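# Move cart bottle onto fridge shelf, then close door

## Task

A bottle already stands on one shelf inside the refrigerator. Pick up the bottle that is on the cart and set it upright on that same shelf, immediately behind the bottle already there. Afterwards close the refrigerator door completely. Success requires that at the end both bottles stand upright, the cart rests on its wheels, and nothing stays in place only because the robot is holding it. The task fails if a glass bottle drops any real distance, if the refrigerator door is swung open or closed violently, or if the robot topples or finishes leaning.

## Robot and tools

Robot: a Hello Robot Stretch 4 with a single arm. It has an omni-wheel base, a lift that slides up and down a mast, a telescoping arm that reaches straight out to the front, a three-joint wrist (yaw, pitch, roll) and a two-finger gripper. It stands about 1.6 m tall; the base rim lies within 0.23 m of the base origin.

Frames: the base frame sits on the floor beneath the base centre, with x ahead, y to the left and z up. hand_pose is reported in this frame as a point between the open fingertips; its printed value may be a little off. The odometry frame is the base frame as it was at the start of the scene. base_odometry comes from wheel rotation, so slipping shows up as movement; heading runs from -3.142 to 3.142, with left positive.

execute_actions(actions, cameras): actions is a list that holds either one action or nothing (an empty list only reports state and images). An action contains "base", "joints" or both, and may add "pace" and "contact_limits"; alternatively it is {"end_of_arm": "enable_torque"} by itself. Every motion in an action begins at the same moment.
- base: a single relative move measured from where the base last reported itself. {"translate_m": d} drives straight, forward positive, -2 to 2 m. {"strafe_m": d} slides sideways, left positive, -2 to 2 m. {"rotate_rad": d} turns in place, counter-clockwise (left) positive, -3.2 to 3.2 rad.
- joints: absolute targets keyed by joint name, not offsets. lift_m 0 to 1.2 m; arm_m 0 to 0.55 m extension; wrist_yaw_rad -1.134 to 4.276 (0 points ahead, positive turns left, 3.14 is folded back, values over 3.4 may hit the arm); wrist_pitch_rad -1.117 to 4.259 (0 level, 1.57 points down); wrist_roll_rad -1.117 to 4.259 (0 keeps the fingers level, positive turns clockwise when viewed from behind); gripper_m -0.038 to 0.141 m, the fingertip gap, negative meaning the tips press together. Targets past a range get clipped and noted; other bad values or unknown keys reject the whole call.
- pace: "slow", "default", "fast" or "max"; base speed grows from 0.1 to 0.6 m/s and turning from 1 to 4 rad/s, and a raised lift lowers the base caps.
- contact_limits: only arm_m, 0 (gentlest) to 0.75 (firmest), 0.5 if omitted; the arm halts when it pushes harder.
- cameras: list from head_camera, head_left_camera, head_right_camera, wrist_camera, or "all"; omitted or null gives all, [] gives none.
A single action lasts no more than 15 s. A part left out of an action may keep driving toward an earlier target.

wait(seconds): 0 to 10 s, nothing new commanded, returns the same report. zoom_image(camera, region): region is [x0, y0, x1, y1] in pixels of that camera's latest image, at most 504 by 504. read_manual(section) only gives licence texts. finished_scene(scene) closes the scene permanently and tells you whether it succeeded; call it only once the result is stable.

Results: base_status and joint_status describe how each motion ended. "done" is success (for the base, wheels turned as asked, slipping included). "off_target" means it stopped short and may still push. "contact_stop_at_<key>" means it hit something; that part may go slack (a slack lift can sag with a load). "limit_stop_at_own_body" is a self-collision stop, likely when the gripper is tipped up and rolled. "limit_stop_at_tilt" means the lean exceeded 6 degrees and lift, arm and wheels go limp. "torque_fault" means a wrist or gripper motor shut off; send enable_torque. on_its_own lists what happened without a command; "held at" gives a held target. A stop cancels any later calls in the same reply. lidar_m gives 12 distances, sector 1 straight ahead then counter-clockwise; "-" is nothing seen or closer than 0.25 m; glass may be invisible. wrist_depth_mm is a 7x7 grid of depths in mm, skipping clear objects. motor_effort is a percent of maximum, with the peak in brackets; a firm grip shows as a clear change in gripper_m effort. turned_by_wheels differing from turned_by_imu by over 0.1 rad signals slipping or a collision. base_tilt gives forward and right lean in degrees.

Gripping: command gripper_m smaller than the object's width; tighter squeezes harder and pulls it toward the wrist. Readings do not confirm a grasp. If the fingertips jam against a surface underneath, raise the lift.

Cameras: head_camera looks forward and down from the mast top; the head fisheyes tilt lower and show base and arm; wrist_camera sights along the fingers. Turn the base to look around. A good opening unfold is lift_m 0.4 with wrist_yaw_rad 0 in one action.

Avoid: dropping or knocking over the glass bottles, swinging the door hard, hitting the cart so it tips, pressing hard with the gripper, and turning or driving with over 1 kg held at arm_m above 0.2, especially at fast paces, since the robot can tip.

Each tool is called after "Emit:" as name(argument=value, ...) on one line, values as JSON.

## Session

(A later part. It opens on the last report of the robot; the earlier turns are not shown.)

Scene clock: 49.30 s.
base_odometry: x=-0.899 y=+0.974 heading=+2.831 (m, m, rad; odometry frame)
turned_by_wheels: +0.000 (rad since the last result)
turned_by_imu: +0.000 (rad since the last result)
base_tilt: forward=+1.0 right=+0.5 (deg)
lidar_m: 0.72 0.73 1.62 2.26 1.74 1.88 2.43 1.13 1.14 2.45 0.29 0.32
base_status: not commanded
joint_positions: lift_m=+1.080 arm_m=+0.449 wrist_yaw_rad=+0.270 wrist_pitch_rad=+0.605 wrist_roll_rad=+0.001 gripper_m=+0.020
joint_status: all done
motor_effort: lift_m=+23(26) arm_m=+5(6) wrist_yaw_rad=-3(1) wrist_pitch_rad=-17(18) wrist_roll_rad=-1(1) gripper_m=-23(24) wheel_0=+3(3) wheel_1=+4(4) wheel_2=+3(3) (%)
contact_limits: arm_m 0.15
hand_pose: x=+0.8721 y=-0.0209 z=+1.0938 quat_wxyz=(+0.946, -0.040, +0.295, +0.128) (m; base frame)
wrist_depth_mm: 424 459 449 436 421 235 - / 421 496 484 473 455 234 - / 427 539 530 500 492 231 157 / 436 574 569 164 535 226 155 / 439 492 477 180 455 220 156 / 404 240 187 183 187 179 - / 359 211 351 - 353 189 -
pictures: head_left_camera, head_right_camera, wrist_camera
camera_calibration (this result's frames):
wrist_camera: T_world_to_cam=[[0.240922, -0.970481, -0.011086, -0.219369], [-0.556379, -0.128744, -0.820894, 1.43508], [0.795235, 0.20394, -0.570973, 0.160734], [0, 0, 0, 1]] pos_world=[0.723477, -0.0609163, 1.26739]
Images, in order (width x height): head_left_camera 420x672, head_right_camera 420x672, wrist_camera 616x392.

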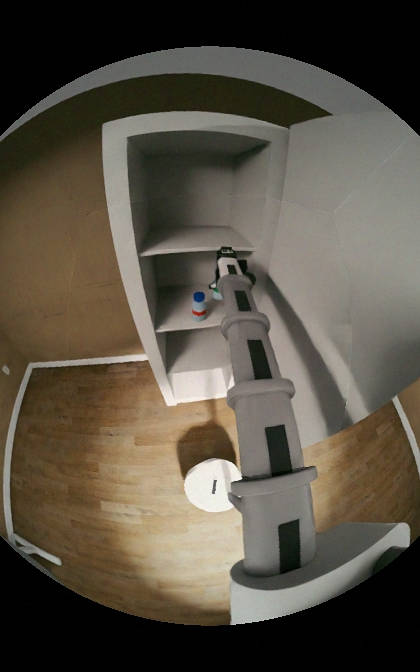

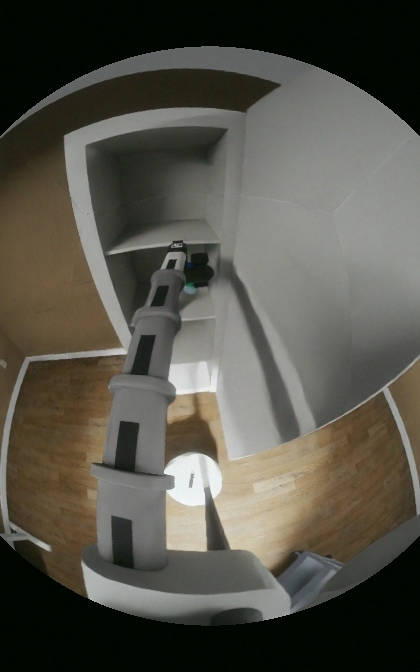

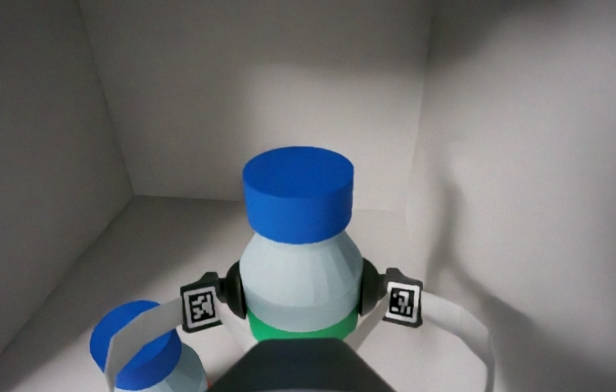

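Emit:
execute_actions(actions=[{"joints":{"lift_m":1.055},"pace":"slow"}], cameras=[])

Emit:
execute_actions(actions=[{"joints":{"arm_m":0.5},"pace":"slow","contact_limits":{"arm_m":0.15}}], cameras=[])

Emit:
execute_actions(actions=[{"joints":{"arm_m":0.545,"wrist_yaw_rad":0.745},"pace":"slow","contact_limits":{"arm_m":0.15}}])

Scene clock: 50.97 s.
base_odometry: x=-0.899 y=+0.974 heading=+2.831 (m, m, rad; odometry frame)
turned_by_wheels: +0.000 (rad since the last result)
turned_by_imu: +0.000 (rad since the last result)
base_tilt: forward=+1.1 right=+0.5 (deg)
lidar_m: 0.71 0.71 1.62 2.26 1.74 1.85 2.43 1.13 1.19 2.43 0.26 0.35
base_status: not commanded
joint_positions: lift_m=+1.055 arm_m=+0.449 wrist_yaw_rad=+0.270 wrist_pitch_rad=+0.605 wrist_roll_rad=+0.001 gripper_m=+0.020
joint_status: all done
motor_effort: lift_m=+16(22) arm_m=+5(5) wrist_yaw_rad=-3(2) wrist_pitch_rad=-16(17) wrist_roll_rad=-1(1) gripper_m=-24(24) wheel_0=+3(3) wheel_1=+4(4) wheel_2=+3(3) (%)
hand_pose: x=+0.8721 y=-0.0209 z=+1.0693 quat_wxyz=(+0.946, -0.040, +0.295, +0.128) (m; base frame)
wrist_depth_mm: 421 459 445 436 421 235 - / 424 492 484 473 452 234 - / 430 535 530 500 492 231 157 / 436 539 539 164 525 227 155 / 424 459 442 180 424 220 156 / 379 211 187 183 187 179 - / 336 204 322 - 329 189 -
pictures: none
No camera images: the call's "cameras" was empty. Leave "cameras" out to get every camera's image.

Scene clock: 52.67 s.
base_odometry: x=-0.899 y=+0.974 heading=+2.831 (m, m, rad; odometry frame)
turned_by_wheels: +0.000 (rad since the last result)
turned_by_imu: +0.000 (rad since the last result)
base_tilt: forward=+1.1 right=+0.6 (deg)
lidar_m: 0.71 0.72 1.64 2.25 1.75 1.87 2.43 1.12 1.16 2.46 0.28 0.34
base_status: not commanded
joint_positions: lift_m=+1.055 arm_m=+0.499 wrist_yaw_rad=+0.270 wrist_pitch_rad=+0.605 wrist_roll_rad=+0.001 gripper_m=+0.020
joint_status: all done
motor_effort: lift_m=+16(16) arm_m=+5(2) wrist_yaw_rad=-1(2) wrist_pitch_rad=-17(16) wrist_roll_rad=-1(1) gripper_m=-23(24) wheel_0=+3(3) wheel_1=+4(4) wheel_2=+3(3) (%)
contact_limits: arm_m 0.15
hand_pose: x=+0.9221 y=-0.0209 z=+1.0693 quat_wxyz=(+0.946, -0.040, +0.295, +0.128) (m; base frame)
wrist_depth_mm: 418 407 399 389 377 216 - / 430 449 436 421 404 216 - / 436 496 477 445 442 213 - / 445 535 521 164 480 209 - / 424 459 442 180 421 203 - / 379 382 187 183 187 166 - / 183 320 330 - 329 174 -
pictures: none
No camera images: the call's "cameras" was empty. Leave "cameras" out to get every camera's image.

Scene clock: 54.30 s.
base_odometry: x=-0.899 y=+0.974 heading=+2.831 (m, m, rad; odometry frame)
turned_by_wheels: +0.000 (rad since the last result)
turned_by_imu: +0.000 (rad since the last result)
base_tilt: forward=+1.0 right=+0.5 (deg)
lidar_m: 0.72 0.73 1.64 2.26 1.74 1.93 2.44 1.13 1.16 2.45 0.27 0.36
base_status: not commanded
joint_positions: lift_m=+1.055 arm_m=+0.544 wrist_yaw_rad=+0.745 wrist_pitch_rad=+0.605 wrist_roll_rad=+0.001 gripper_m=+0.020
joint_status: all done
motor_effort: lift_m=+16(16) arm_m=+5(6) wrist_yaw_rad=-1(0) wrist_pitch_rad=-16(16) wrist_roll_rad=-1(1) gripper_m=-24(24) wheel_0=+2(3) wheel_1=+4(4) wheel_2=+3(3) (%)
contact_limits: arm_m 0.15
hand_pose: x=+0.9488 y=+0.0965 z=+1.0693 quat_wxyz=(+0.889, -0.108, +0.278, +0.347) (m; base frame)
wrist_depth_mm: 268 317 402 392 336 296 268 / 277 332 424 424 362 314 285 / 289 351 445 433 394 338 304 / 304 370 452 164 427 364 325 / 317 392 442 180 436 394 351 / 334 370 187 183 187 375 364 / 332 329 332 - 336 324 327
pictures: head_camera, head_left_camera, head_right_camera, wrist_camera
camera_calibration (this result's frames):
wrist_camera: T_world_to_cam=[[0.65785, -0.753067, -0.0110862, -0.540654], [-0.436041, -0.368824, -0.820876, 1.38181], [0.614086, 0.544847, -0.570999, 0.200813], [0, 0, 0, 1]] pos_world=[0.83488, -0.00691529, 1.24297]
Images, in order (width x height): head_camera 420x560, head_left_camera 420x672, head_right_camera 420x672, wrist_camera 616x392.

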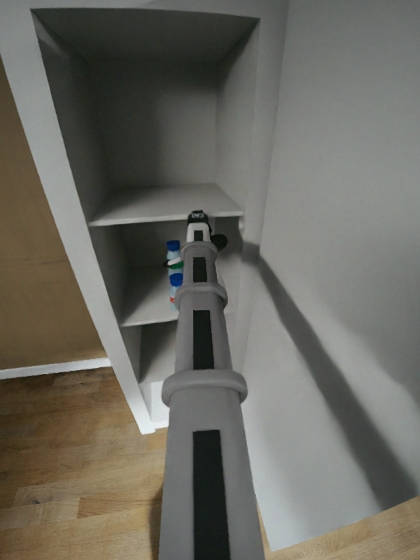

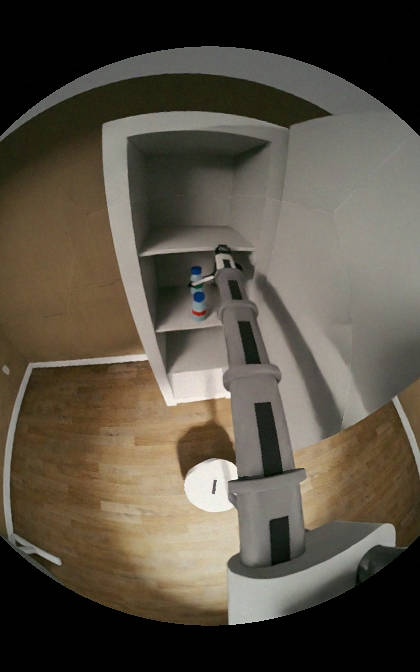

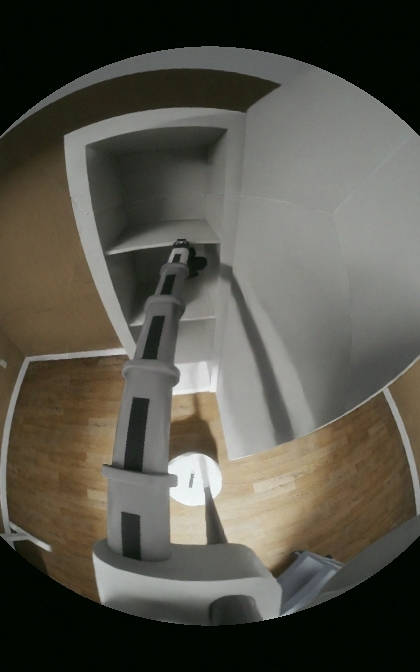

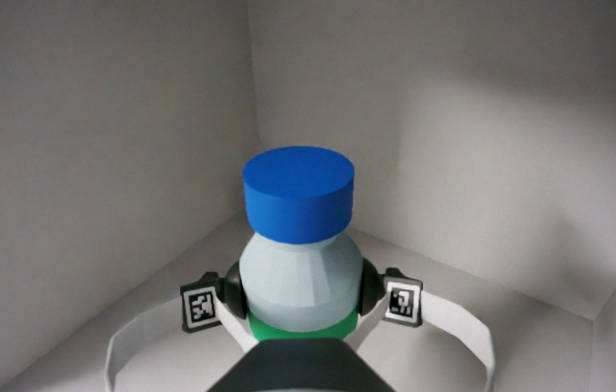

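Emit:
execute_actions(actions=[{"joints":{"lift_m":1.01},"pace":"slow"}], cameras=["head_camera","head_left_camera"])

Emit:
zoom_image(camera="head_left_camera", region=[140,220,280,340])

Emit:
zoom_image(camera="head_camera", region=[110,190,260,330])

Scene clock: 56.17 s.
base_odometry: x=-0.899 y=+0.974 heading=+2.831 (m, m, rad; odometry frame)
turned_by_wheels: +0.000 (rad since the last result)
turned_by_imu: +0.000 (rad since the last result)
base_tilt: forward=+1.0 right=+0.6 (deg)
lidar_m: 0.69 0.73 1.63 2.28 1.73 1.86 2.44 1.12 1.15 2.44 0.28 0.34
base_status: not commanded
joint_positions: lift_m=+1.010 arm_m=+0.544 wrist_yaw_rad=+0.745 wrist_pitch_rad=+0.601 wrist_roll_rad=+0.002 gripper_m=+0.020
joint_status: all done
motor_effort: lift_m=+15(16) arm_m=+5(5) wrist_yaw_rad=-1(0) wrist_pitch_rad=-6(16) wrist_roll_rad=-4(3) gripper_m=-25(23) wheel_0=+3(2) wheel_1=+4(4) wheel_2=+3(3) (%)
hand_pose: x=+0.9493 y=+0.0970 z=+1.0254 quat_wxyz=(+0.890, -0.107, +0.276, +0.347) (m; base frame)
wrist_depth_mm: 267 317 399 392 340 294 267 / 276 330 421 424 362 314 283 / 289 351 445 433 392 336 303 / 303 370 449 164 427 362 325 / 317 377 387 180 394 375 349 / 320 334 189 183 187 325 322 / 291 143 287 - 291 279 285
pictures: head_camera, head_left_camera
Images, in order (width x height): head_camera 420x560, head_left_camera 420x672.

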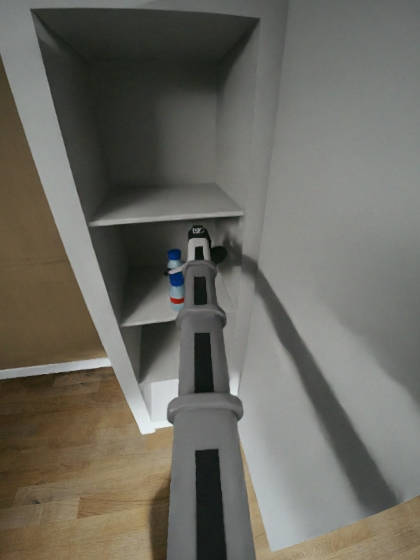

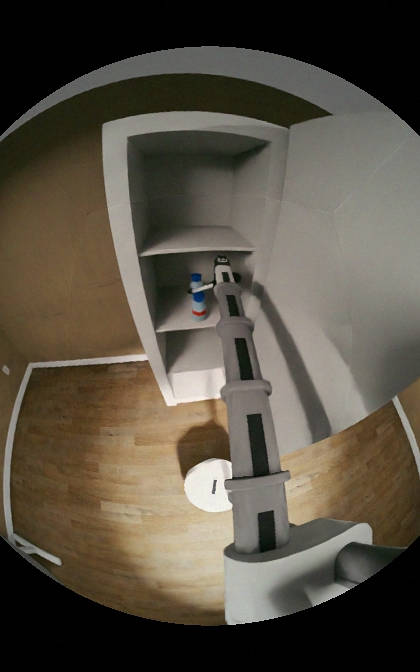

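Region (140, 220, 280, 340) of head_left_camera's 420x672 image, scaled by 3.600, with more detail than that image has; it fills the top 432 rows of this view, and the rest is white.

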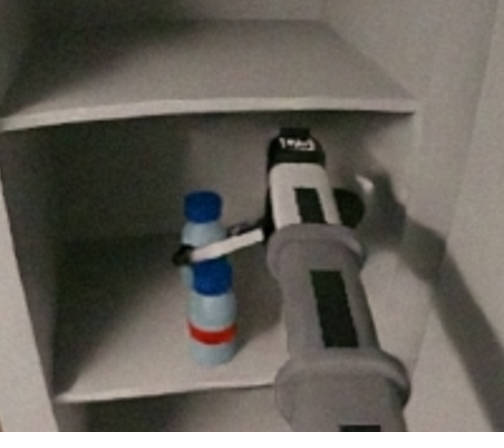

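Region (110, 190, 260, 330) of head_camera's 420x560 image, scaled by 3.360, with more detail than that image has; it fills the top 470 rows of this view, and the rest is white.

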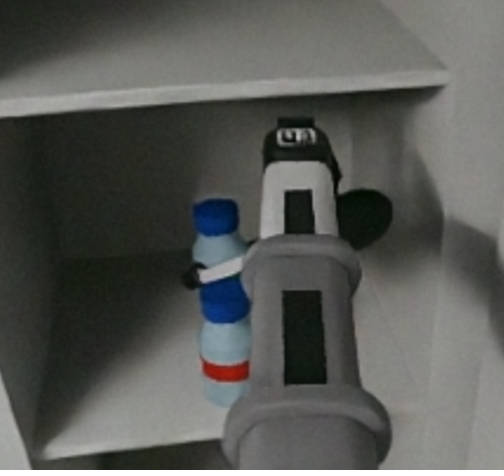

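Emit:
execute_actions(actions=[{"joints":{"lift_m":1.02},"pace":"slow"}], cameras=[])

Emit:
execute_actions(actions=[{"base":{"translate_m":0.03},"pace":"slow"}], cameras=["head_camera"])

Emit:
zoom_image(camera="head_camera", region=[110,190,260,330])

Scene clock: 57.70 s.
base_odometry: x=-0.899 y=+0.974 heading=+2.831 (m, m, rad; odometry frame)
turned_by_wheels: +0.000 (rad since the last result)
turned_by_imu: +0.000 (rad since the last result)
base_tilt: forward=+1.1 right=+0.6 (deg)
lidar_m: 0.73 0.71 1.60 2.27 1.75 1.89 2.45 1.11 1.11 2.45 0.28 0.34
base_status: not commanded
joint_positions: lift_m=+1.020 arm_m=+0.544 wrist_yaw_rad=+0.745 wrist_pitch_rad=+0.605 wrist_roll_rad=+0.001 gripper_m=+0.020
joint_status: all done
motor_effort: lift_m=+23(23) arm_m=+5(4) wrist_yaw_rad=-1(2) wrist_pitch_rad=-17(15) wrist_roll_rad=-2(4) gripper_m=-24(24) wheel_0=+3(3) wheel_1=+4(4) wheel_2=+3(3) (%)
hand_pose: x=+0.9489 y=+0.0966 z=+1.0338 quat_wxyz=(+0.889, -0.108, +0.278, +0.347) (m; base frame)
wrist_depth_mm: 268 315 399 392 338 294 268 / 276 332 424 424 362 314 283 / 290 351 449 433 392 340 306 / 303 370 455 164 427 364 327 / 317 379 394 180 402 382 349 / 324 342 188 183 187 332 329 / 298 216 294 - 298 286 290
pictures: none
No camera images: the call's "cameras" was empty. Leave "cameras" out to get every camera's image.

Scene clock: 59.07 s.
base_odometry: x=-0.927 y=+0.983 heading=+2.831 (m, m, rad; odometry frame)
turned_by_wheels: +0.000 (rad since the last result)
turned_by_imu: +0.000 (rad since the last result)
base_tilt: forward=+1.1 right=+0.6 (deg)
lidar_m: 0.68 0.69 1.60 2.26 1.75 1.90 2.47 1.15 2.67 2.45 0.26 0.33
base_status: done
joint_positions: lift_m=+1.020 arm_m=+0.544 wrist_yaw_rad=+0.745 wrist_pitch_rad=+0.605 wrist_roll_rad=+0.001 gripper_m=+0.020
joint_status: not commanded
motor_effort: lift_m=+23(23) arm_m=+4(4) wrist_yaw_rad=-1(1) wrist_pitch_rad=-16(16) wrist_roll_rad=-2(2) gripper_m=-25(24) wheel_0=+3(7) wheel_1=+5(10) wheel_2=-5(11) (%)
hand_pose: x=+0.9489 y=+0.0966 z=+1.0338 quat_wxyz=(+0.889, -0.108, +0.278, +0.347) (m; base frame)
wrist_depth_mm: 271 320 394 357 307 270 - / 281 334 424 389 332 287 260 / 294 355 452 397 359 310 278 / 307 375 459 164 392 334 298 / 320 379 392 180 394 362 320 / 327 342 187 183 186 332 329 / 298 290 294 - 298 286 290
pictures: head_camera
Images, in order (width x height): head_camera 420x560.

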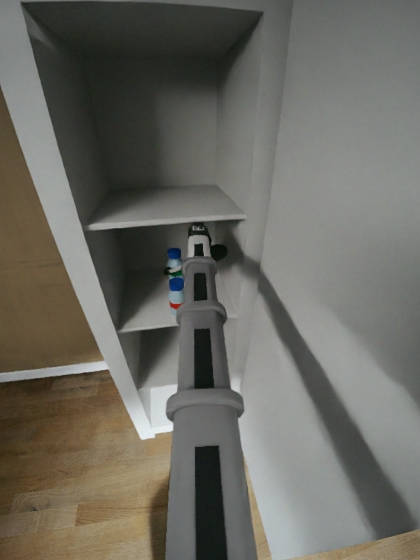

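Region (110, 190, 260, 330) of head_camera's 420x560 image, scaled by 3.360, with more detail than that image has; it fills the top 470 rows of this view, and the rest is white.

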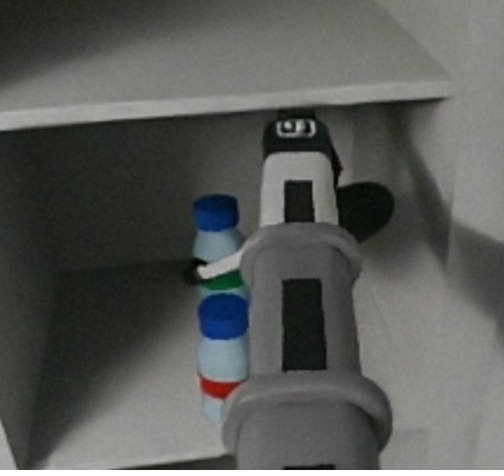

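Emit:
execute_actions(actions=[{"base":{"rotate_rad":-0.035},"joints":{"wrist_yaw_rad":0.91,"lift_m":1.012},"pace":"slow"}], cameras=[])

Emit:
execute_actions(actions=[{"base":{"translate_m":0.02},"pace":"slow"}], cameras=[])

Emit:
execute_actions(actions=[{"joints":{"lift_m":0.99},"pace":"slow"}], cameras=["head_camera","wrist_camera"])

Emit:
zoom_image(camera="head_camera", region=[110,200,260,340])

Scene clock: 60.67 s.
base_odometry: x=-0.927 y=+0.983 heading=+2.797 (m, m, rad; odometry frame)
turned_by_wheels: -0.034 (rad since the last result)
turned_by_imu: -0.034 (rad since the last result)
base_tilt: forward=+1.0 right=+0.5 (deg)
lidar_m: 0.69 0.68 1.56 2.25 1.73 1.87 2.48 1.14 1.16 2.44 0.27 0.32
base_status: done
joint_positions: lift_m=+1.012 arm_m=+0.544 wrist_yaw_rad=+0.910 wrist_pitch_rad=+0.605 wrist_roll_rad=+0.001 gripper_m=+0.020
joint_status: all done
motor_effort: lift_m=+16(22) arm_m=+4(5) wrist_yaw_rad=+0(0) wrist_pitch_rad=-17(16) wrist_roll_rad=-2(2) gripper_m=-23(23) wheel_0=+4(6) wheel_1=+6(8) wheel_2=+5(5) (%)
hand_pose: x=+0.9298 y=+0.1336 z=+1.0263 quat_wxyz=(+0.858, -0.130, +0.268, +0.419) (m; base frame)
wrist_depth_mm: 266 307 373 397 330 279 - / 276 324 397 433 355 296 263 / 291 343 427 436 384 317 279 / 307 366 436 164 415 342 300 / 324 377 382 180 392 362 320 / 324 332 187 183 187 324 320 / 290 281 286 - 289 279 282
pictures: none
No camera images: the call's "cameras" was empty. Leave "cameras" out to get every camera's image.

Scene clock: 61.83 s.
base_odometry: x=-0.946 y=+0.990 heading=+2.798 (m, m, rad; odometry frame)
turned_by_wheels: +0.000 (rad since the last result)
turned_by_imu: +0.000 (rad since the last result)
base_tilt: forward=+1.0 right=+0.6 (deg)
lidar_m: 0.64 0.67 1.51 2.26 1.74 1.90 2.49 1.18 1.18 2.44 0.26 0.32
base_status: done
joint_positions: lift_m=+1.012 arm_m=+0.544 wrist_yaw_rad=+0.910 wrist_pitch_rad=+0.605 wrist_roll_rad=+0.001 gripper_m=+0.020
joint_status: not commanded
motor_effort: lift_m=+16(17) arm_m=+5(4) wrist_yaw_rad=+0(1) wrist_pitch_rad=-16(18) wrist_roll_rad=-2(2) gripper_m=-24(24) wheel_0=+3(6) wheel_1=+7(9) wheel_2=-5(7) (%)
hand_pose: x=+0.9298 y=+0.1337 z=+1.0263 quat_wxyz=(+0.858, -0.130, +0.268, +0.419) (m; base frame)
wrist_depth_mm: 268 309 375 375 310 263 - / 278 325 399 407 332 278 247 / 294 347 430 413 362 298 264 / 310 368 439 164 392 320 281 / 329 382 382 179 387 345 300 / 325 332 187 183 187 324 312 / 291 283 286 - 289 279 282
pictures: none
No camera images: the call's "cameras" was empty. Leave "cameras" out to get every camera's image.

Scene clock: 62.77 s.
base_odometry: x=-0.946 y=+0.990 heading=+2.798 (m, m, rad; odometry frame)
turned_by_wheels: +0.000 (rad since the last result)
turned_by_imu: +0.000 (rad since the last result)
base_tilt: forward=+1.1 right=+0.7 (deg)
lidar_m: 0.67 0.66 1.55 2.26 1.73 1.89 2.48 1.16 1.17 2.45 0.26 0.33
base_status: not commanded
joint_positions: lift_m=+0.990 arm_m=+0.544 wrist_yaw_rad=+0.910 wrist_pitch_rad=+0.605 wrist_roll_rad=+0.001 gripper_m=+0.020
joint_status: all done
motor_effort: lift_m=+16(16) arm_m=+4(4) wrist_yaw_rad=-1(2) wrist_pitch_rad=-16(17) wrist_roll_rad=-2(2) gripper_m=-24(23) wheel_0=+4(3) wheel_1=+7(6) wheel_2=-5(5) (%)
hand_pose: x=+0.9298 y=+0.1337 z=+1.0043 quat_wxyz=(+0.858, -0.130, +0.268, +0.419) (m; base frame)
wrist_depth_mm: 270 310 377 375 310 263 - / 279 327 399 407 332 278 247 / 294 347 427 410 359 300 264 / 310 368 418 164 392 320 281 / 327 359 351 180 359 334 300 / 304 306 187 183 187 297 294 / 266 260 263 - 266 257 -
pictures: head_camera, wrist_camera
camera_calibration (this result's frames):
wrist_camera: T_world_to_cam=[[0.772569, -0.634828, -0.0114193, -0.623086], [-0.369833, -0.435312, -0.820809, 1.2811], [0.516102, 0.638355, -0.571089, 0.233814], [0, 0, 0, 1]] pos_world=[0.834497, 0.0128678, 1.17795]
Images, in order (width x height): head_camera 420x560, wrist_camera 616x392.

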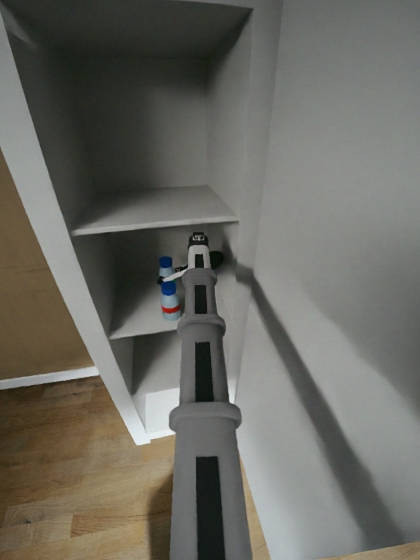

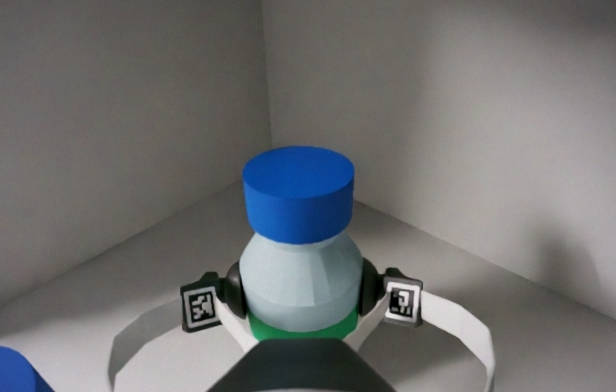

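Region (110, 200, 260, 340) of head_camera's 420x560 image, scaled by 3.360, with more detail than that image has; it fills the top 470 rows of this view, and the rest is white.

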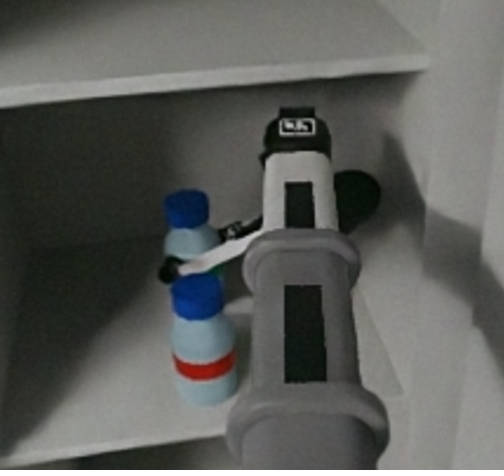

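Emit:
execute_actions(actions=[{"joints":{"lift_m":0.975},"pace":"slow"}], cameras=[])

Emit:
execute_actions(actions=[{"joints":{"gripper_m":0.08},"pace":"slow"}], cameras=["head_camera","wrist_camera"])

Scene clock: 64.13 s.
base_odometry: x=-0.946 y=+0.990 heading=+2.798 (m, m, rad; odometry frame)
turned_by_wheels: +0.000 (rad since the last result)
turned_by_imu: +0.000 (rad since the last result)
base_tilt: forward=+1.0 right=+0.6 (deg)
lidar_m: 0.66 0.66 1.53 2.25 1.73 1.89 2.48 1.16 1.18 2.44 0.26 0.32
base_status: not commanded
joint_positions: lift_m=+0.975 arm_m=+0.544 wrist_yaw_rad=+0.910 wrist_pitch_rad=+0.605 wrist_roll_rad=+0.001 gripper_m=+0.020
joint_status: all done
motor_effort: lift_m=+16(16) arm_m=+4(5) wrist_yaw_rad=-1(2) wrist_pitch_rad=-17(17) wrist_roll_rad=-2(3) gripper_m=-24(24) wheel_0=+4(4) wheel_1=+7(7) wheel_2=-5(5) (%)
hand_pose: x=+0.9298 y=+0.1337 z=+0.9893 quat_wxyz=(+0.858, -0.130, +0.268, +0.419) (m; base frame)
wrist_depth_mm: 270 310 375 375 310 262 - / 278 327 399 407 332 278 247 / 294 347 427 413 359 298 263 / 309 368 402 164 382 320 282 / 320 343 332 180 338 324 300 / 286 287 188 183 186 279 277 / 251 245 247 - 251 241 -
pictures: none
No camera images: the call's "cameras" was empty. Leave "cameras" out to get every camera's image.

Scene clock: 66.53 s.
base_odometry: x=-0.946 y=+0.990 heading=+2.798 (m, m, rad; odometry frame)
turned_by_wheels: +0.000 (rad since the last result)
turned_by_imu: +0.000 (rad since the last result)
base_tilt: forward=+0.9 right=+0.6 (deg)
lidar_m: 0.66 0.68 1.54 2.24 1.73 1.90 2.48 1.17 1.20 2.44 0.26 0.33
base_status: not commanded
joint_positions: lift_m=+0.975 arm_m=+0.544 wrist_yaw_rad=+0.910 wrist_pitch_rad=+0.602 wrist_roll_rad=+0.001 gripper_m=+0.080
joint_status: all done
motor_effort: lift_m=+16(16) arm_m=+4(5) wrist_yaw_rad=-1(1) wrist_pitch_rad=-7(17) wrist_roll_rad=-2(2) gripper_m=-4(23) wheel_0=+3(4) wheel_1=+6(6) wheel_2=-5(5) (%)
hand_pose: x=+0.9302 y=+0.1341 z=+0.9901 quat_wxyz=(+0.858, -0.130, +0.267, +0.419) (m; base frame)
wrist_depth_mm: 268 310 377 373 310 263 - / 278 327 402 404 332 278 247 / 294 347 427 415 359 298 264 / 309 368 410 175 387 320 281 / 322 347 345 191 342 327 300 / 289 290 198 193 194 283 279 / 253 247 256 - 254 243 -
pictures: head_camera, wrist_camera
camera_calibration (this result's frames):
wrist_camera: T_world_to_cam=[[0.772493, -0.634919, -0.0114852, -0.623129], [-0.368177, -0.433071, -0.822736, 1.26983], [0.517397, 0.639787, -0.568307, 0.221116], [0, 0, 0, 1]] pos_world=[0.834479, 0.0128222, 1.16324]
Images, in order (width x height): head_camera 420x560, wrist_camera 616x392.

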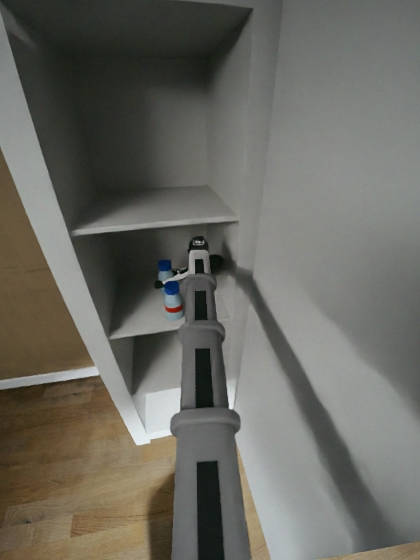

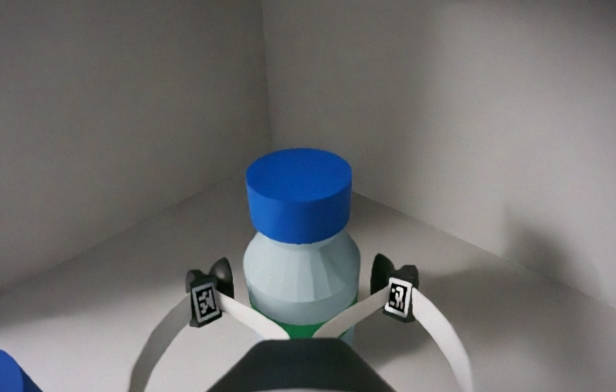

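Emit:
execute_actions(actions=[{"joints":{"lift_m":1.02},"pace":"slow"}], cameras=[])

Emit:
execute_actions(actions=[{"joints":{"wrist_pitch_rad":0.2},"pace":"slow"}], cameras=["head_camera","wrist_camera"])

Scene clock: 68.27 s.
base_odometry: x=-0.946 y=+0.990 heading=+2.798 (m, m, rad; odometry frame)
turned_by_wheels: +0.000 (rad since the last result)
turned_by_imu: +0.000 (rad since the last result)
base_tilt: forward=+1.0 right=+0.6 (deg)
lidar_m: 0.65 0.65 1.50 2.27 1.76 1.88 2.49 1.17 1.16 2.45 0.25 0.32
base_status: not commanded
joint_positions: lift_m=+1.019 arm_m=+0.544 wrist_yaw_rad=+0.910 wrist_pitch_rad=+0.602 wrist_roll_rad=+0.001 gripper_m=+0.080
joint_status: all done
motor_effort: lift_m=+28(29) arm_m=+4(4) wrist_yaw_rad=-1(1) wrist_pitch_rad=-6(7) wrist_roll_rad=-2(2) gripper_m=-2(2) wheel_0=+3(4) wheel_1=+6(6) wheel_2=-5(5) (%)
hand_pose: x=+0.9302 y=+0.1341 z=+1.0342 quat_wxyz=(+0.858, -0.130, +0.266, +0.419) (m; base frame)
wrist_depth_mm: 268 310 375 375 310 263 - / 278 327 399 407 332 279 247 / 294 345 430 449 362 300 264 / 309 370 459 462 392 320 282 / 325 379 407 200 389 343 300 / 327 340 213 212 194 330 314 / 297 290 300 - 296 282 286
pictures: none
No camera images: the call's "cameras" was empty. Leave "cameras" out to get every camera's image.

Scene clock: 69.20 s.
base_odometry: x=-0.946 y=+0.990 heading=+2.798 (m, m, rad; odometry frame)
turned_by_wheels: +0.000 (rad since the last result)
turned_by_imu: +0.000 (rad since the last result)
base_tilt: forward=+1.0 right=+0.6 (deg)
lidar_m: 0.62 0.68 1.52 2.27 1.74 1.92 2.49 1.18 1.17 2.43 0.26 0.34
base_status: not commanded
joint_positions: lift_m=+1.019 arm_m=+0.544 wrist_yaw_rad=+0.910 wrist_pitch_rad=+0.203 wrist_roll_rad=+0.001 gripper_m=+0.080
joint_status: all done
motor_effort: lift_m=+28(28) arm_m=+4(4) wrist_yaw_rad=-2(1) wrist_pitch_rad=-11(14) wrist_roll_rad=-2(2) gripper_m=-3(2) wheel_0=+3(3) wheel_1=+6(6) wheel_2=-5(5) (%)
hand_pose: x=+0.9576 y=+0.1694 z=+1.1393 quat_wxyz=(+0.894, -0.044, +0.091, +0.437) (m; base frame)
wrist_depth_mm: 271 283 298 312 297 266 - / 281 329 397 402 329 278 248 / 286 334 410 415 340 286 254 / 290 340 415 427 349 294 260 / 294 347 421 442 351 301 265 / 297 342 213 452 195 304 271 / 304 334 427 - 375 300 274
pictures: head_camera, wrist_camera
camera_calibration (this result's frames):
wrist_camera: T_world_to_cam=[[0.776613, -0.629627, -0.0210099, -0.614168], [-0.144597, -0.145695, -0.978706, 1.33294], [0.613158, 0.763114, -0.204191, -0.258351], [0, 0, 0, 1]] pos_world=[0.828121, 0.00465787, 1.2389]
Images, in order (width x height): head_camera 420x560, wrist_camera 616x392.

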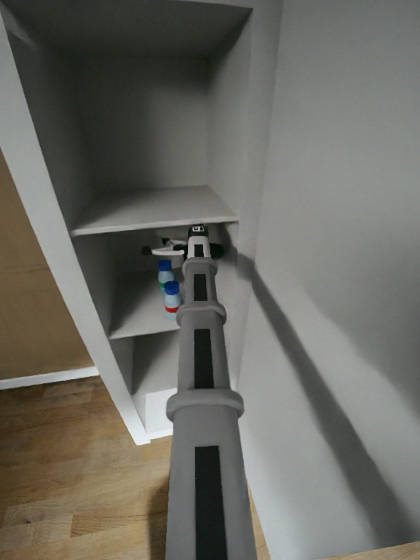

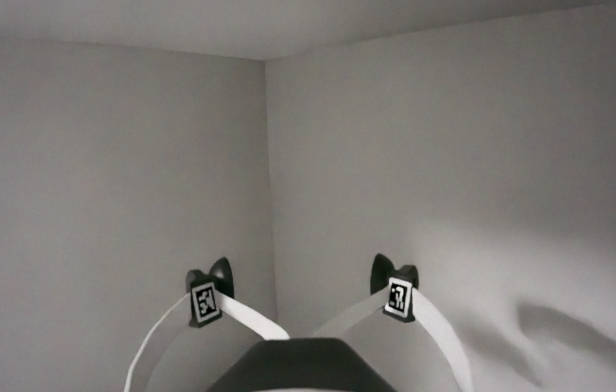

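Lift was touching the upper shelf; lower slightly and retract.

Emit:
execute_actions(actions=[{"joints":{"lift_m":1.008,"wrist_yaw_rad":0.5,"gripper_m":0.0}}], cameras=[])

Emit:
execute_actions(actions=[{"joints":{"arm_m":0.01}}])

Emit:
zoom_image(camera="head_camera", region=[90,210,250,350])

Scene clock: 71.23 s.
base_odometry: x=-0.946 y=+0.990 heading=+2.798 (m, m, rad; odometry frame)
turned_by_wheels: +0.000 (rad since the last result)
turned_by_imu: +0.000 (rad since the last result)
base_tilt: forward=+1.0 right=+0.6 (deg)
lidar_m: 0.66 0.68 1.53 2.24 1.73 1.91 2.49 1.14 1.18 2.45 0.26 0.34
base_status: not commanded
joint_positions: lift_m=+1.008 arm_m=+0.544 wrist_yaw_rad=+0.500 wrist_pitch_rad=+0.202 wrist_roll_rad=+0.001 gripper_m=+0.000
joint_status: all done
motor_effort: lift_m=+15(28) arm_m=+5(4) wrist_yaw_rad=-2(10) wrist_pitch_rad=-8(9) wrist_roll_rad=-2(2) gripper_m=-5(7) wheel_0=+2(3) wheel_1=+6(6) wheel_2=-5(5) (%)
hand_pose: x=+1.0051 y=+0.0588 z=+1.1285 quat_wxyz=(+0.964, -0.024, +0.098, +0.246) (m; base frame)
wrist_depth_mm: 300 310 324 315 294 276 - / 379 394 357 330 306 282 187 / 387 410 370 342 314 290 187 / 387 424 382 351 324 298 185 / 389 439 397 355 334 306 180 / 389 455 187 202 329 315 173 / 397 439 421 - 351 270 -
pictures: none
No camera images: the call's "cameras" was empty. Leave "cameras" out to get every camera's image.

Scene clock: 73.87 s.
base_odometry: x=-0.946 y=+0.990 heading=+2.798 (m, m, rad; odometry frame)
turned_by_wheels: +0.000 (rad since the last result)
turned_by_imu: +0.000 (rad since the last result)
base_tilt: forward=+1.0 right=+0.7 (deg)
lidar_m: 0.66 0.66 1.48 2.27 1.77 1.90 2.49 1.15 1.19 2.43 0.26 0.33
base_status: not commanded
joint_positions: lift_m=+1.008 arm_m=+0.011 wrist_yaw_rad=+0.500 wrist_pitch_rad=+0.202 wrist_roll_rad=+0.001 gripper_m=+0.000
joint_status: all done
motor_effort: lift_m=+15(15) arm_m=-5(4) wrist_yaw_rad=-1(2) wrist_pitch_rad=-9(10) wrist_roll_rad=-2(2) gripper_m=-6(5) wheel_0=+3(3) wheel_1=+6(6) wheel_2=-5(5) (%)
hand_pose: x=+0.4716 y=+0.0588 z=+1.1285 quat_wxyz=(+0.964, -0.024, +0.098, +0.246) (m; base frame)
wrist_depth_mm: 1255 1138 525 788 580 404 384 / 1281 1182 508 723 759 683 449 / 1366 1205 549 854 820 768 445 / 1397 1255 554 878 842 788 418 / 1464 1308 559 809 750 768 424 / 1537 1366 187 202 496 580 415 / 1576 1430 569 - 484 459 399
pictures: head_camera, head_left_camera, head_right_camera, wrist_camera
camera_calibration (this result's frames):
wrist_camera: T_world_to_cam=[[0.461413, -0.886936, -0.0210164, -0.142843], [-0.190309, -0.0758121, -0.978793, 1.25349], [0.866533, 0.455627, -0.203773, 0.0199417], [0, 0, 0, 1]] pos_world=[0.28718, -0.0407494, 1.22796]
Images, in order (width x height): head_camera 420x560, head_left_camera 420x672, head_right_camera 420x672, wrist_camera 616x392.

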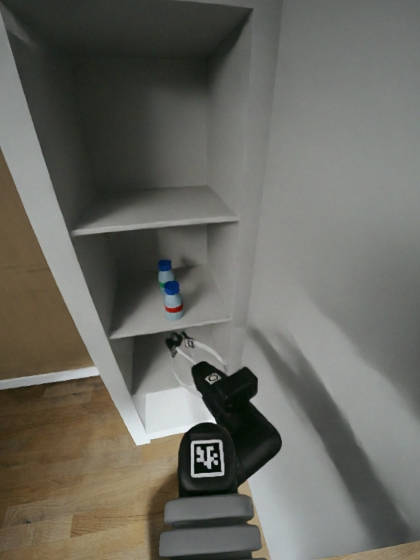

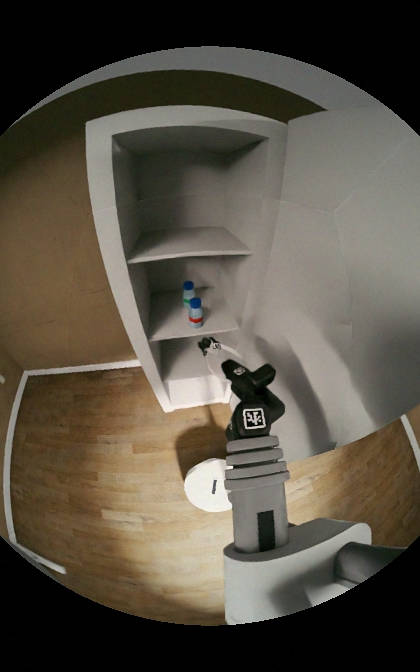

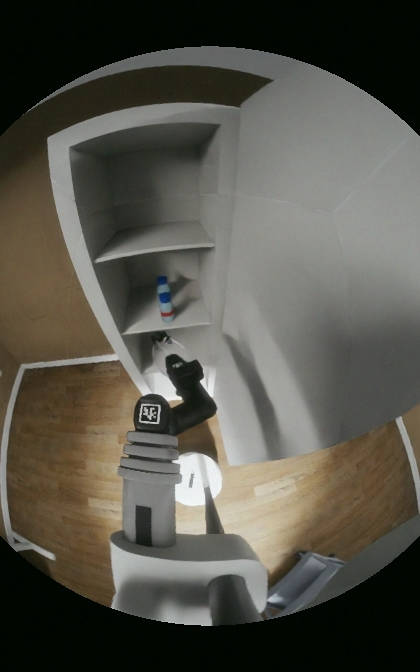

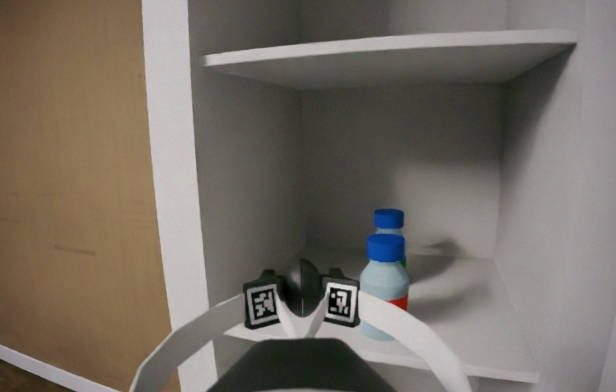

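Region (90, 210, 250, 350) of head_camera's 420x560 image, scaled by 3.150, with more detail than that image has; it fills the top 441 rows of this view, and the rest is white.

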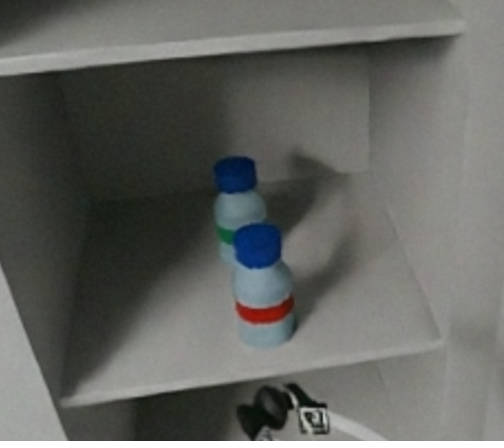

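Emit:
execute_actions(actions=[{"base":{"translate_m":-0.45},"joints":{"wrist_yaw_rad":0,"wrist_pitch_rad":0,"lift_m":0.3}}], cameras=[])

Emit:
execute_actions(actions=[{"base":{"rotate_rad":-0.72}}], cameras=["head_camera","head_left_camera"])

Scene clock: 78.60 s.
base_odometry: x=-0.522 y=+0.838 heading=+2.797 (m, m, rad; odometry frame)
turned_by_wheels: -0.001 (rad since the last result)
turned_by_imu: +0.000 (rad since the last result)
base_tilt: forward=+1.0 right=+0.5 (deg)
lidar_m: 0.85 1.12 2.06 2.18 1.49 1.79 2.04 0.85 0.86 2.54 2.54 0.58
base_status: done
joint_positions: lift_m=+0.300 arm_m=+0.011 wrist_yaw_rad=+0.000 wrist_pitch_rad=+0.003 wrist_roll_rad=+0.001 gripper_m=+0.000
joint_status: all done
motor_effort: lift_m=+15(14) arm_m=-5(5) wrist_yaw_rad=-2(8) wrist_pitch_rad=-9(14) wrist_roll_rad=-2(2) gripper_m=-6(6) wheel_0=-3(6) wheel_1=-5(12) wheel_2=+2(10) (%)
hand_pose: x=+0.4702 y=-0.0874 z=+0.4777 quat_wxyz=(+1.000, +0.001, +0.001, +0.000) (m; base frame)
wrist_depth_mm: 1308 904 1281 991 544 340 315 / 1308 931 1160 976 559 345 314 / 1336 931 1308 1098 564 351 312 / 1308 891 1308 931 569 351 312 / 1308 904 1308 946 574 353 310 / 1308 1008 187 203 455 351 309 / 1205 842 878 - 574 330 310
pictures: none
No camera images: the call's "cameras" was empty. Leave "cameras" out to get every camera's image.

Scene clock: 80.10 s.
base_odometry: x=-0.522 y=+0.838 heading=+2.078 (m, m, rad; odometry frame)
turned_by_wheels: -0.719 (rad since the last result)
turned_by_imu: -0.716 (rad since the last result)
base_tilt: forward=+0.9 right=+0.7 (deg)
lidar_m: 0.60 0.61 1.11 1.85 2.21 1.51 1.58 2.05 0.88 0.85 0.90 2.52
base_status: done
joint_positions: lift_m=+0.300 arm_m=+0.011 wrist_yaw_rad=+0.000 wrist_pitch_rad=+0.003 wrist_roll_rad=+0.001 gripper_m=+0.000
joint_status: not commanded
motor_effort: lift_m=+16(16) arm_m=-4(4) wrist_yaw_rad=-1(1) wrist_pitch_rad=-9(9) wrist_roll_rad=-2(2) gripper_m=-6(6) wheel_0=+3(6) wheel_1=+5(7) wheel_2=+1(8) (%)
hand_pose: x=+0.4702 y=-0.0875 z=+0.4777 quat_wxyz=(+1.000, +0.001, +0.001, +0.000) (m; base frame)
wrist_depth_mm: 368 1576 1983 - - - 1808 / 370 1576 1983 - - - 1808 / 364 1576 1983 - - - 1808 / 366 1576 1921 - - - 1863 / 368 1537 1921 - - - 1863 / 375 1430 187 202 1430 1576 1576 / 370 373 1160 - 1118 1118 1098
pictures: head_camera, head_left_camera
Images, in order (width x height): head_camera 420x560, head_left_camera 420x672.

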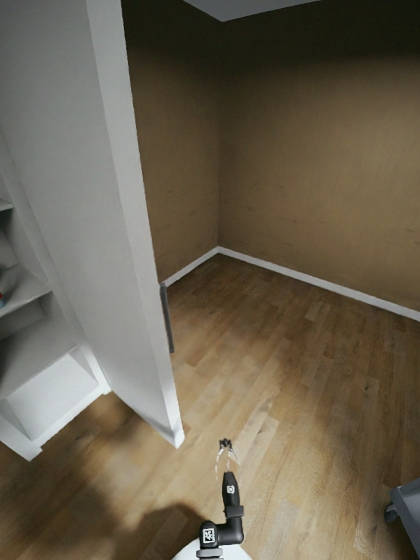

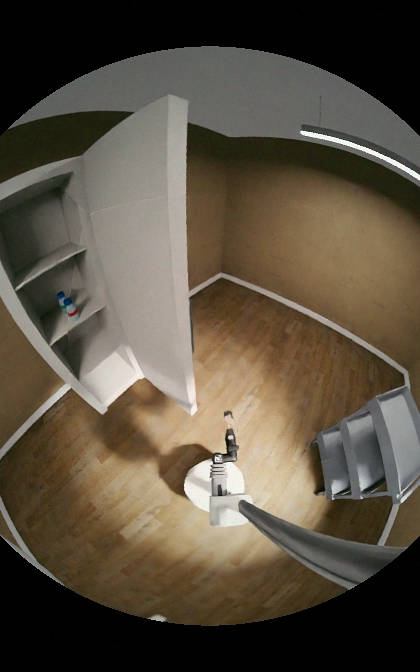

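Emit:
execute_actions(actions=[{"joints":{"arm_m":0.52,"wrist_yaw_rad":-1.1}}], cameras=[])

Emit:
execute_actions(actions=[{"base":{"strafe_m":0.55},"pace":"slow"}], cameras=["head_camera","head_left_camera"])

Scene clock: 83.47 s.
base_odometry: x=-0.522 y=+0.838 heading=+2.078 (m, m, rad; odometry frame)
turned_by_wheels: +0.000 (rad since the last result)
turned_by_imu: +0.000 (rad since the last result)
base_tilt: forward=+1.1 right=+0.5 (deg)
lidar_m: 0.61 0.59 1.12 1.84 2.21 1.47 1.57 2.04 0.89 0.82 0.91 2.51
base_status: not commanded
joint_positions: lift_m=+0.300 arm_m=+0.519 wrist_yaw_rad=-1.100 wrist_pitch_rad=+0.003 wrist_roll_rad=+0.001 gripper_m=+0.000
joint_status: all done
motor_effort: lift_m=+16(16) arm_m=+5(5) wrist_yaw_rad=-1(4) wrist_pitch_rad=-11(9) wrist_roll_rad=-2(2) gripper_m=-6(6) wheel_0=+3(3) wheel_1=+4(5) wheel_2=+1(1) (%)
hand_pose: x=+0.7431 y=-0.2967 z=+0.4777 quat_wxyz=(+0.853, +0.001, +0.001, -0.523) (m; base frame)
wrist_depth_mm: 1618 1756 1921 - - - - / 1661 1756 1983 - - - - / 1618 1756 1921 - - - - / 1618 1756 1921 - - - - / 1618 1756 1921 - - - - / 1576 1661 187 202 1430 1661 1537 / 1182 1118 1138 - 1118 1138 1118
pictures: none
No camera images: the call's "cameras" was empty. Leave "cameras" out to get every camera's image.

Scene clock: 90.10 s.
base_odometry: x=-1.003 y=+0.571 heading=+2.078 (m, m, rad; odometry frame)
turned_by_wheels: +0.000 (rad since the last result)
turned_by_imu: -0.003 (rad since the last result)
base_tilt: forward=+1.0 right=+0.6 (deg)
lidar_m: 0.78 0.57 1.16 1.36 1.84 1.85 1.50 1.88 1.47 1.41 2.88 2.86
base_status: done
joint_positions: lift_m=+0.300 arm_m=+0.519 wrist_yaw_rad=-1.100 wrist_pitch_rad=+0.003 wrist_roll_rad=+0.001 gripper_m=+0.000
joint_status: not commanded
motor_effort: lift_m=+16(16) arm_m=+5(4) wrist_yaw_rad=-2(2) wrist_pitch_rad=-9(10) wrist_roll_rad=-2(2) gripper_m=-6(6) wheel_0=-4(24) wheel_1=+5(11) wheel_2=-3(14) (%)
hand_pose: x=+0.7430 y=-0.2968 z=+0.4777 quat_wxyz=(+0.853, +0.001, +0.001, -0.523) (m; base frame)
wrist_depth_mm: 1921 - - - - - - / 1921 - - - - - - / 1863 - - - - - - / 1921 - - - - - - / 1921 - - - - - - / 1708 1756 187 202 1397 1661 1576 / 1182 1118 1138 - 1118 1160 1118
pictures: head_camera, head_left_camera
Images, in order (width x height): head_camera 420x560, head_left_camera 420x672.

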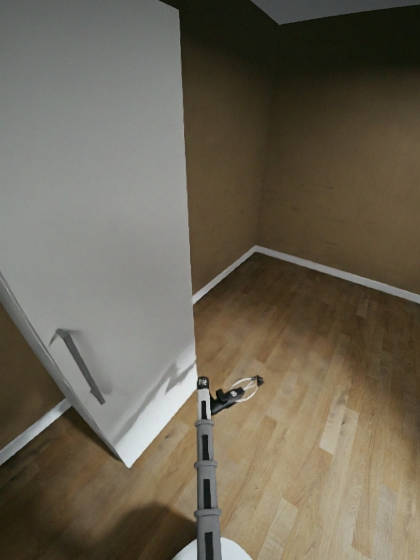

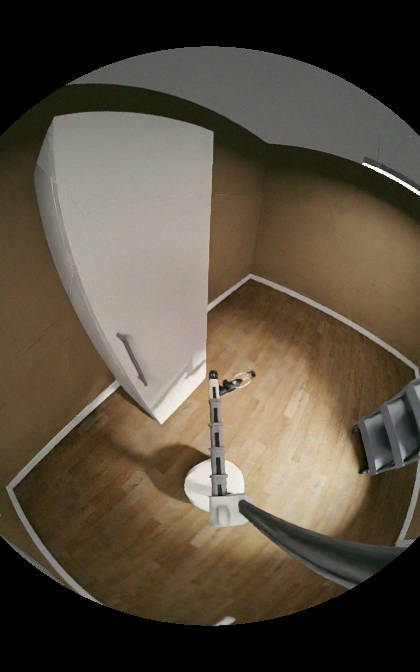

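Emit:
execute_actions(actions=[], cameras=["head_camera","head_left_camera"])

Emit:
zoom_image(camera="head_left_camera", region=[20,90,240,440])

Scene clock: 90.37 s.
base_odometry: x=-1.003 y=+0.571 heading=+2.078 (m, m, rad; odometry frame)
turned_by_wheels: +0.000 (rad since the last result)
turned_by_imu: +0.000 (rad since the last result)
base_tilt: forward=+1.1 right=+0.7 (deg)
lidar_m: 0.77 0.59 1.19 1.35 1.87 1.84 1.47 1.89 1.47 1.40 2.88 2.86
base_status: done
joint_positions: lift_m=+0.300 arm_m=+0.519 wrist_yaw_rad=-1.100 wrist_pitch_rad=+0.003 wrist_roll_rad=+0.001 gripper_m=+0.000
joint_status: not commanded
motor_effort: lift_m=+16(16) arm_m=+5(4) wrist_yaw_rad=-3(2) wrist_pitch_rad=-9(10) wrist_roll_rad=-2(2) gripper_m=-6(6) wheel_0=-4(24) wheel_1=+5(11) wheel_2=-3(14) (%)
hand_pose: x=+0.7430 y=-0.2968 z=+0.4777 quat_wxyz=(+0.853, +0.001, +0.001, -0.523) (m; base frame)
wrist_depth_mm: 1921 - - - - - - / 1921 - - - - - - / 1921 - - - - - - / 1863 - - - - - - / 1863 - - - - - - / 1708 1756 187 202 1464 1618 1576 / 1160 1118 1138 - 1118 1138 1118
pictures: head_camera, head_left_camera
Images, in order (width x height): head_camera 420x560, head_left_camera 420x672.

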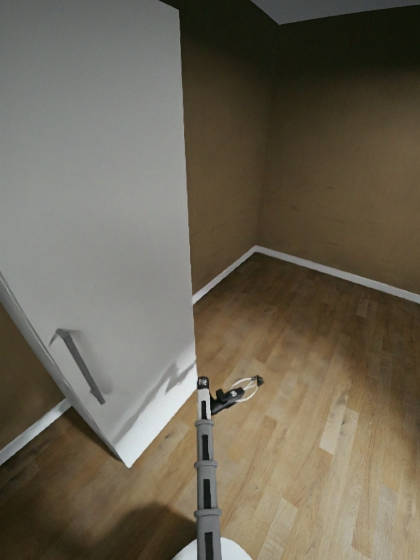

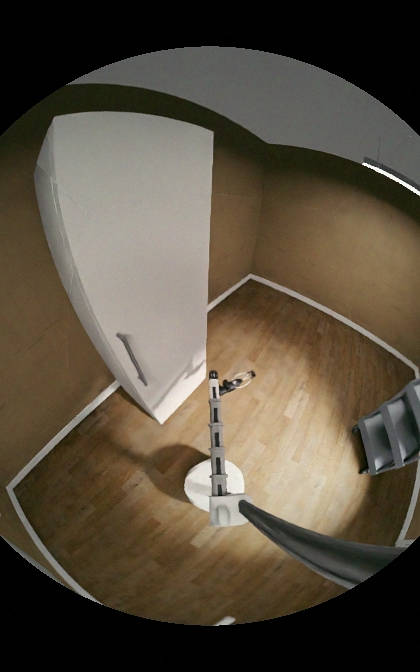

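Region (20, 90, 240, 440) of head_left_camera's 420x672 image, scaled by 1.440, with more detail than that image has; it fills the left 317 columns of this view, and the rest is white.

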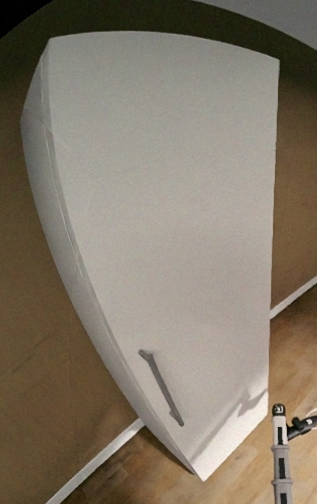

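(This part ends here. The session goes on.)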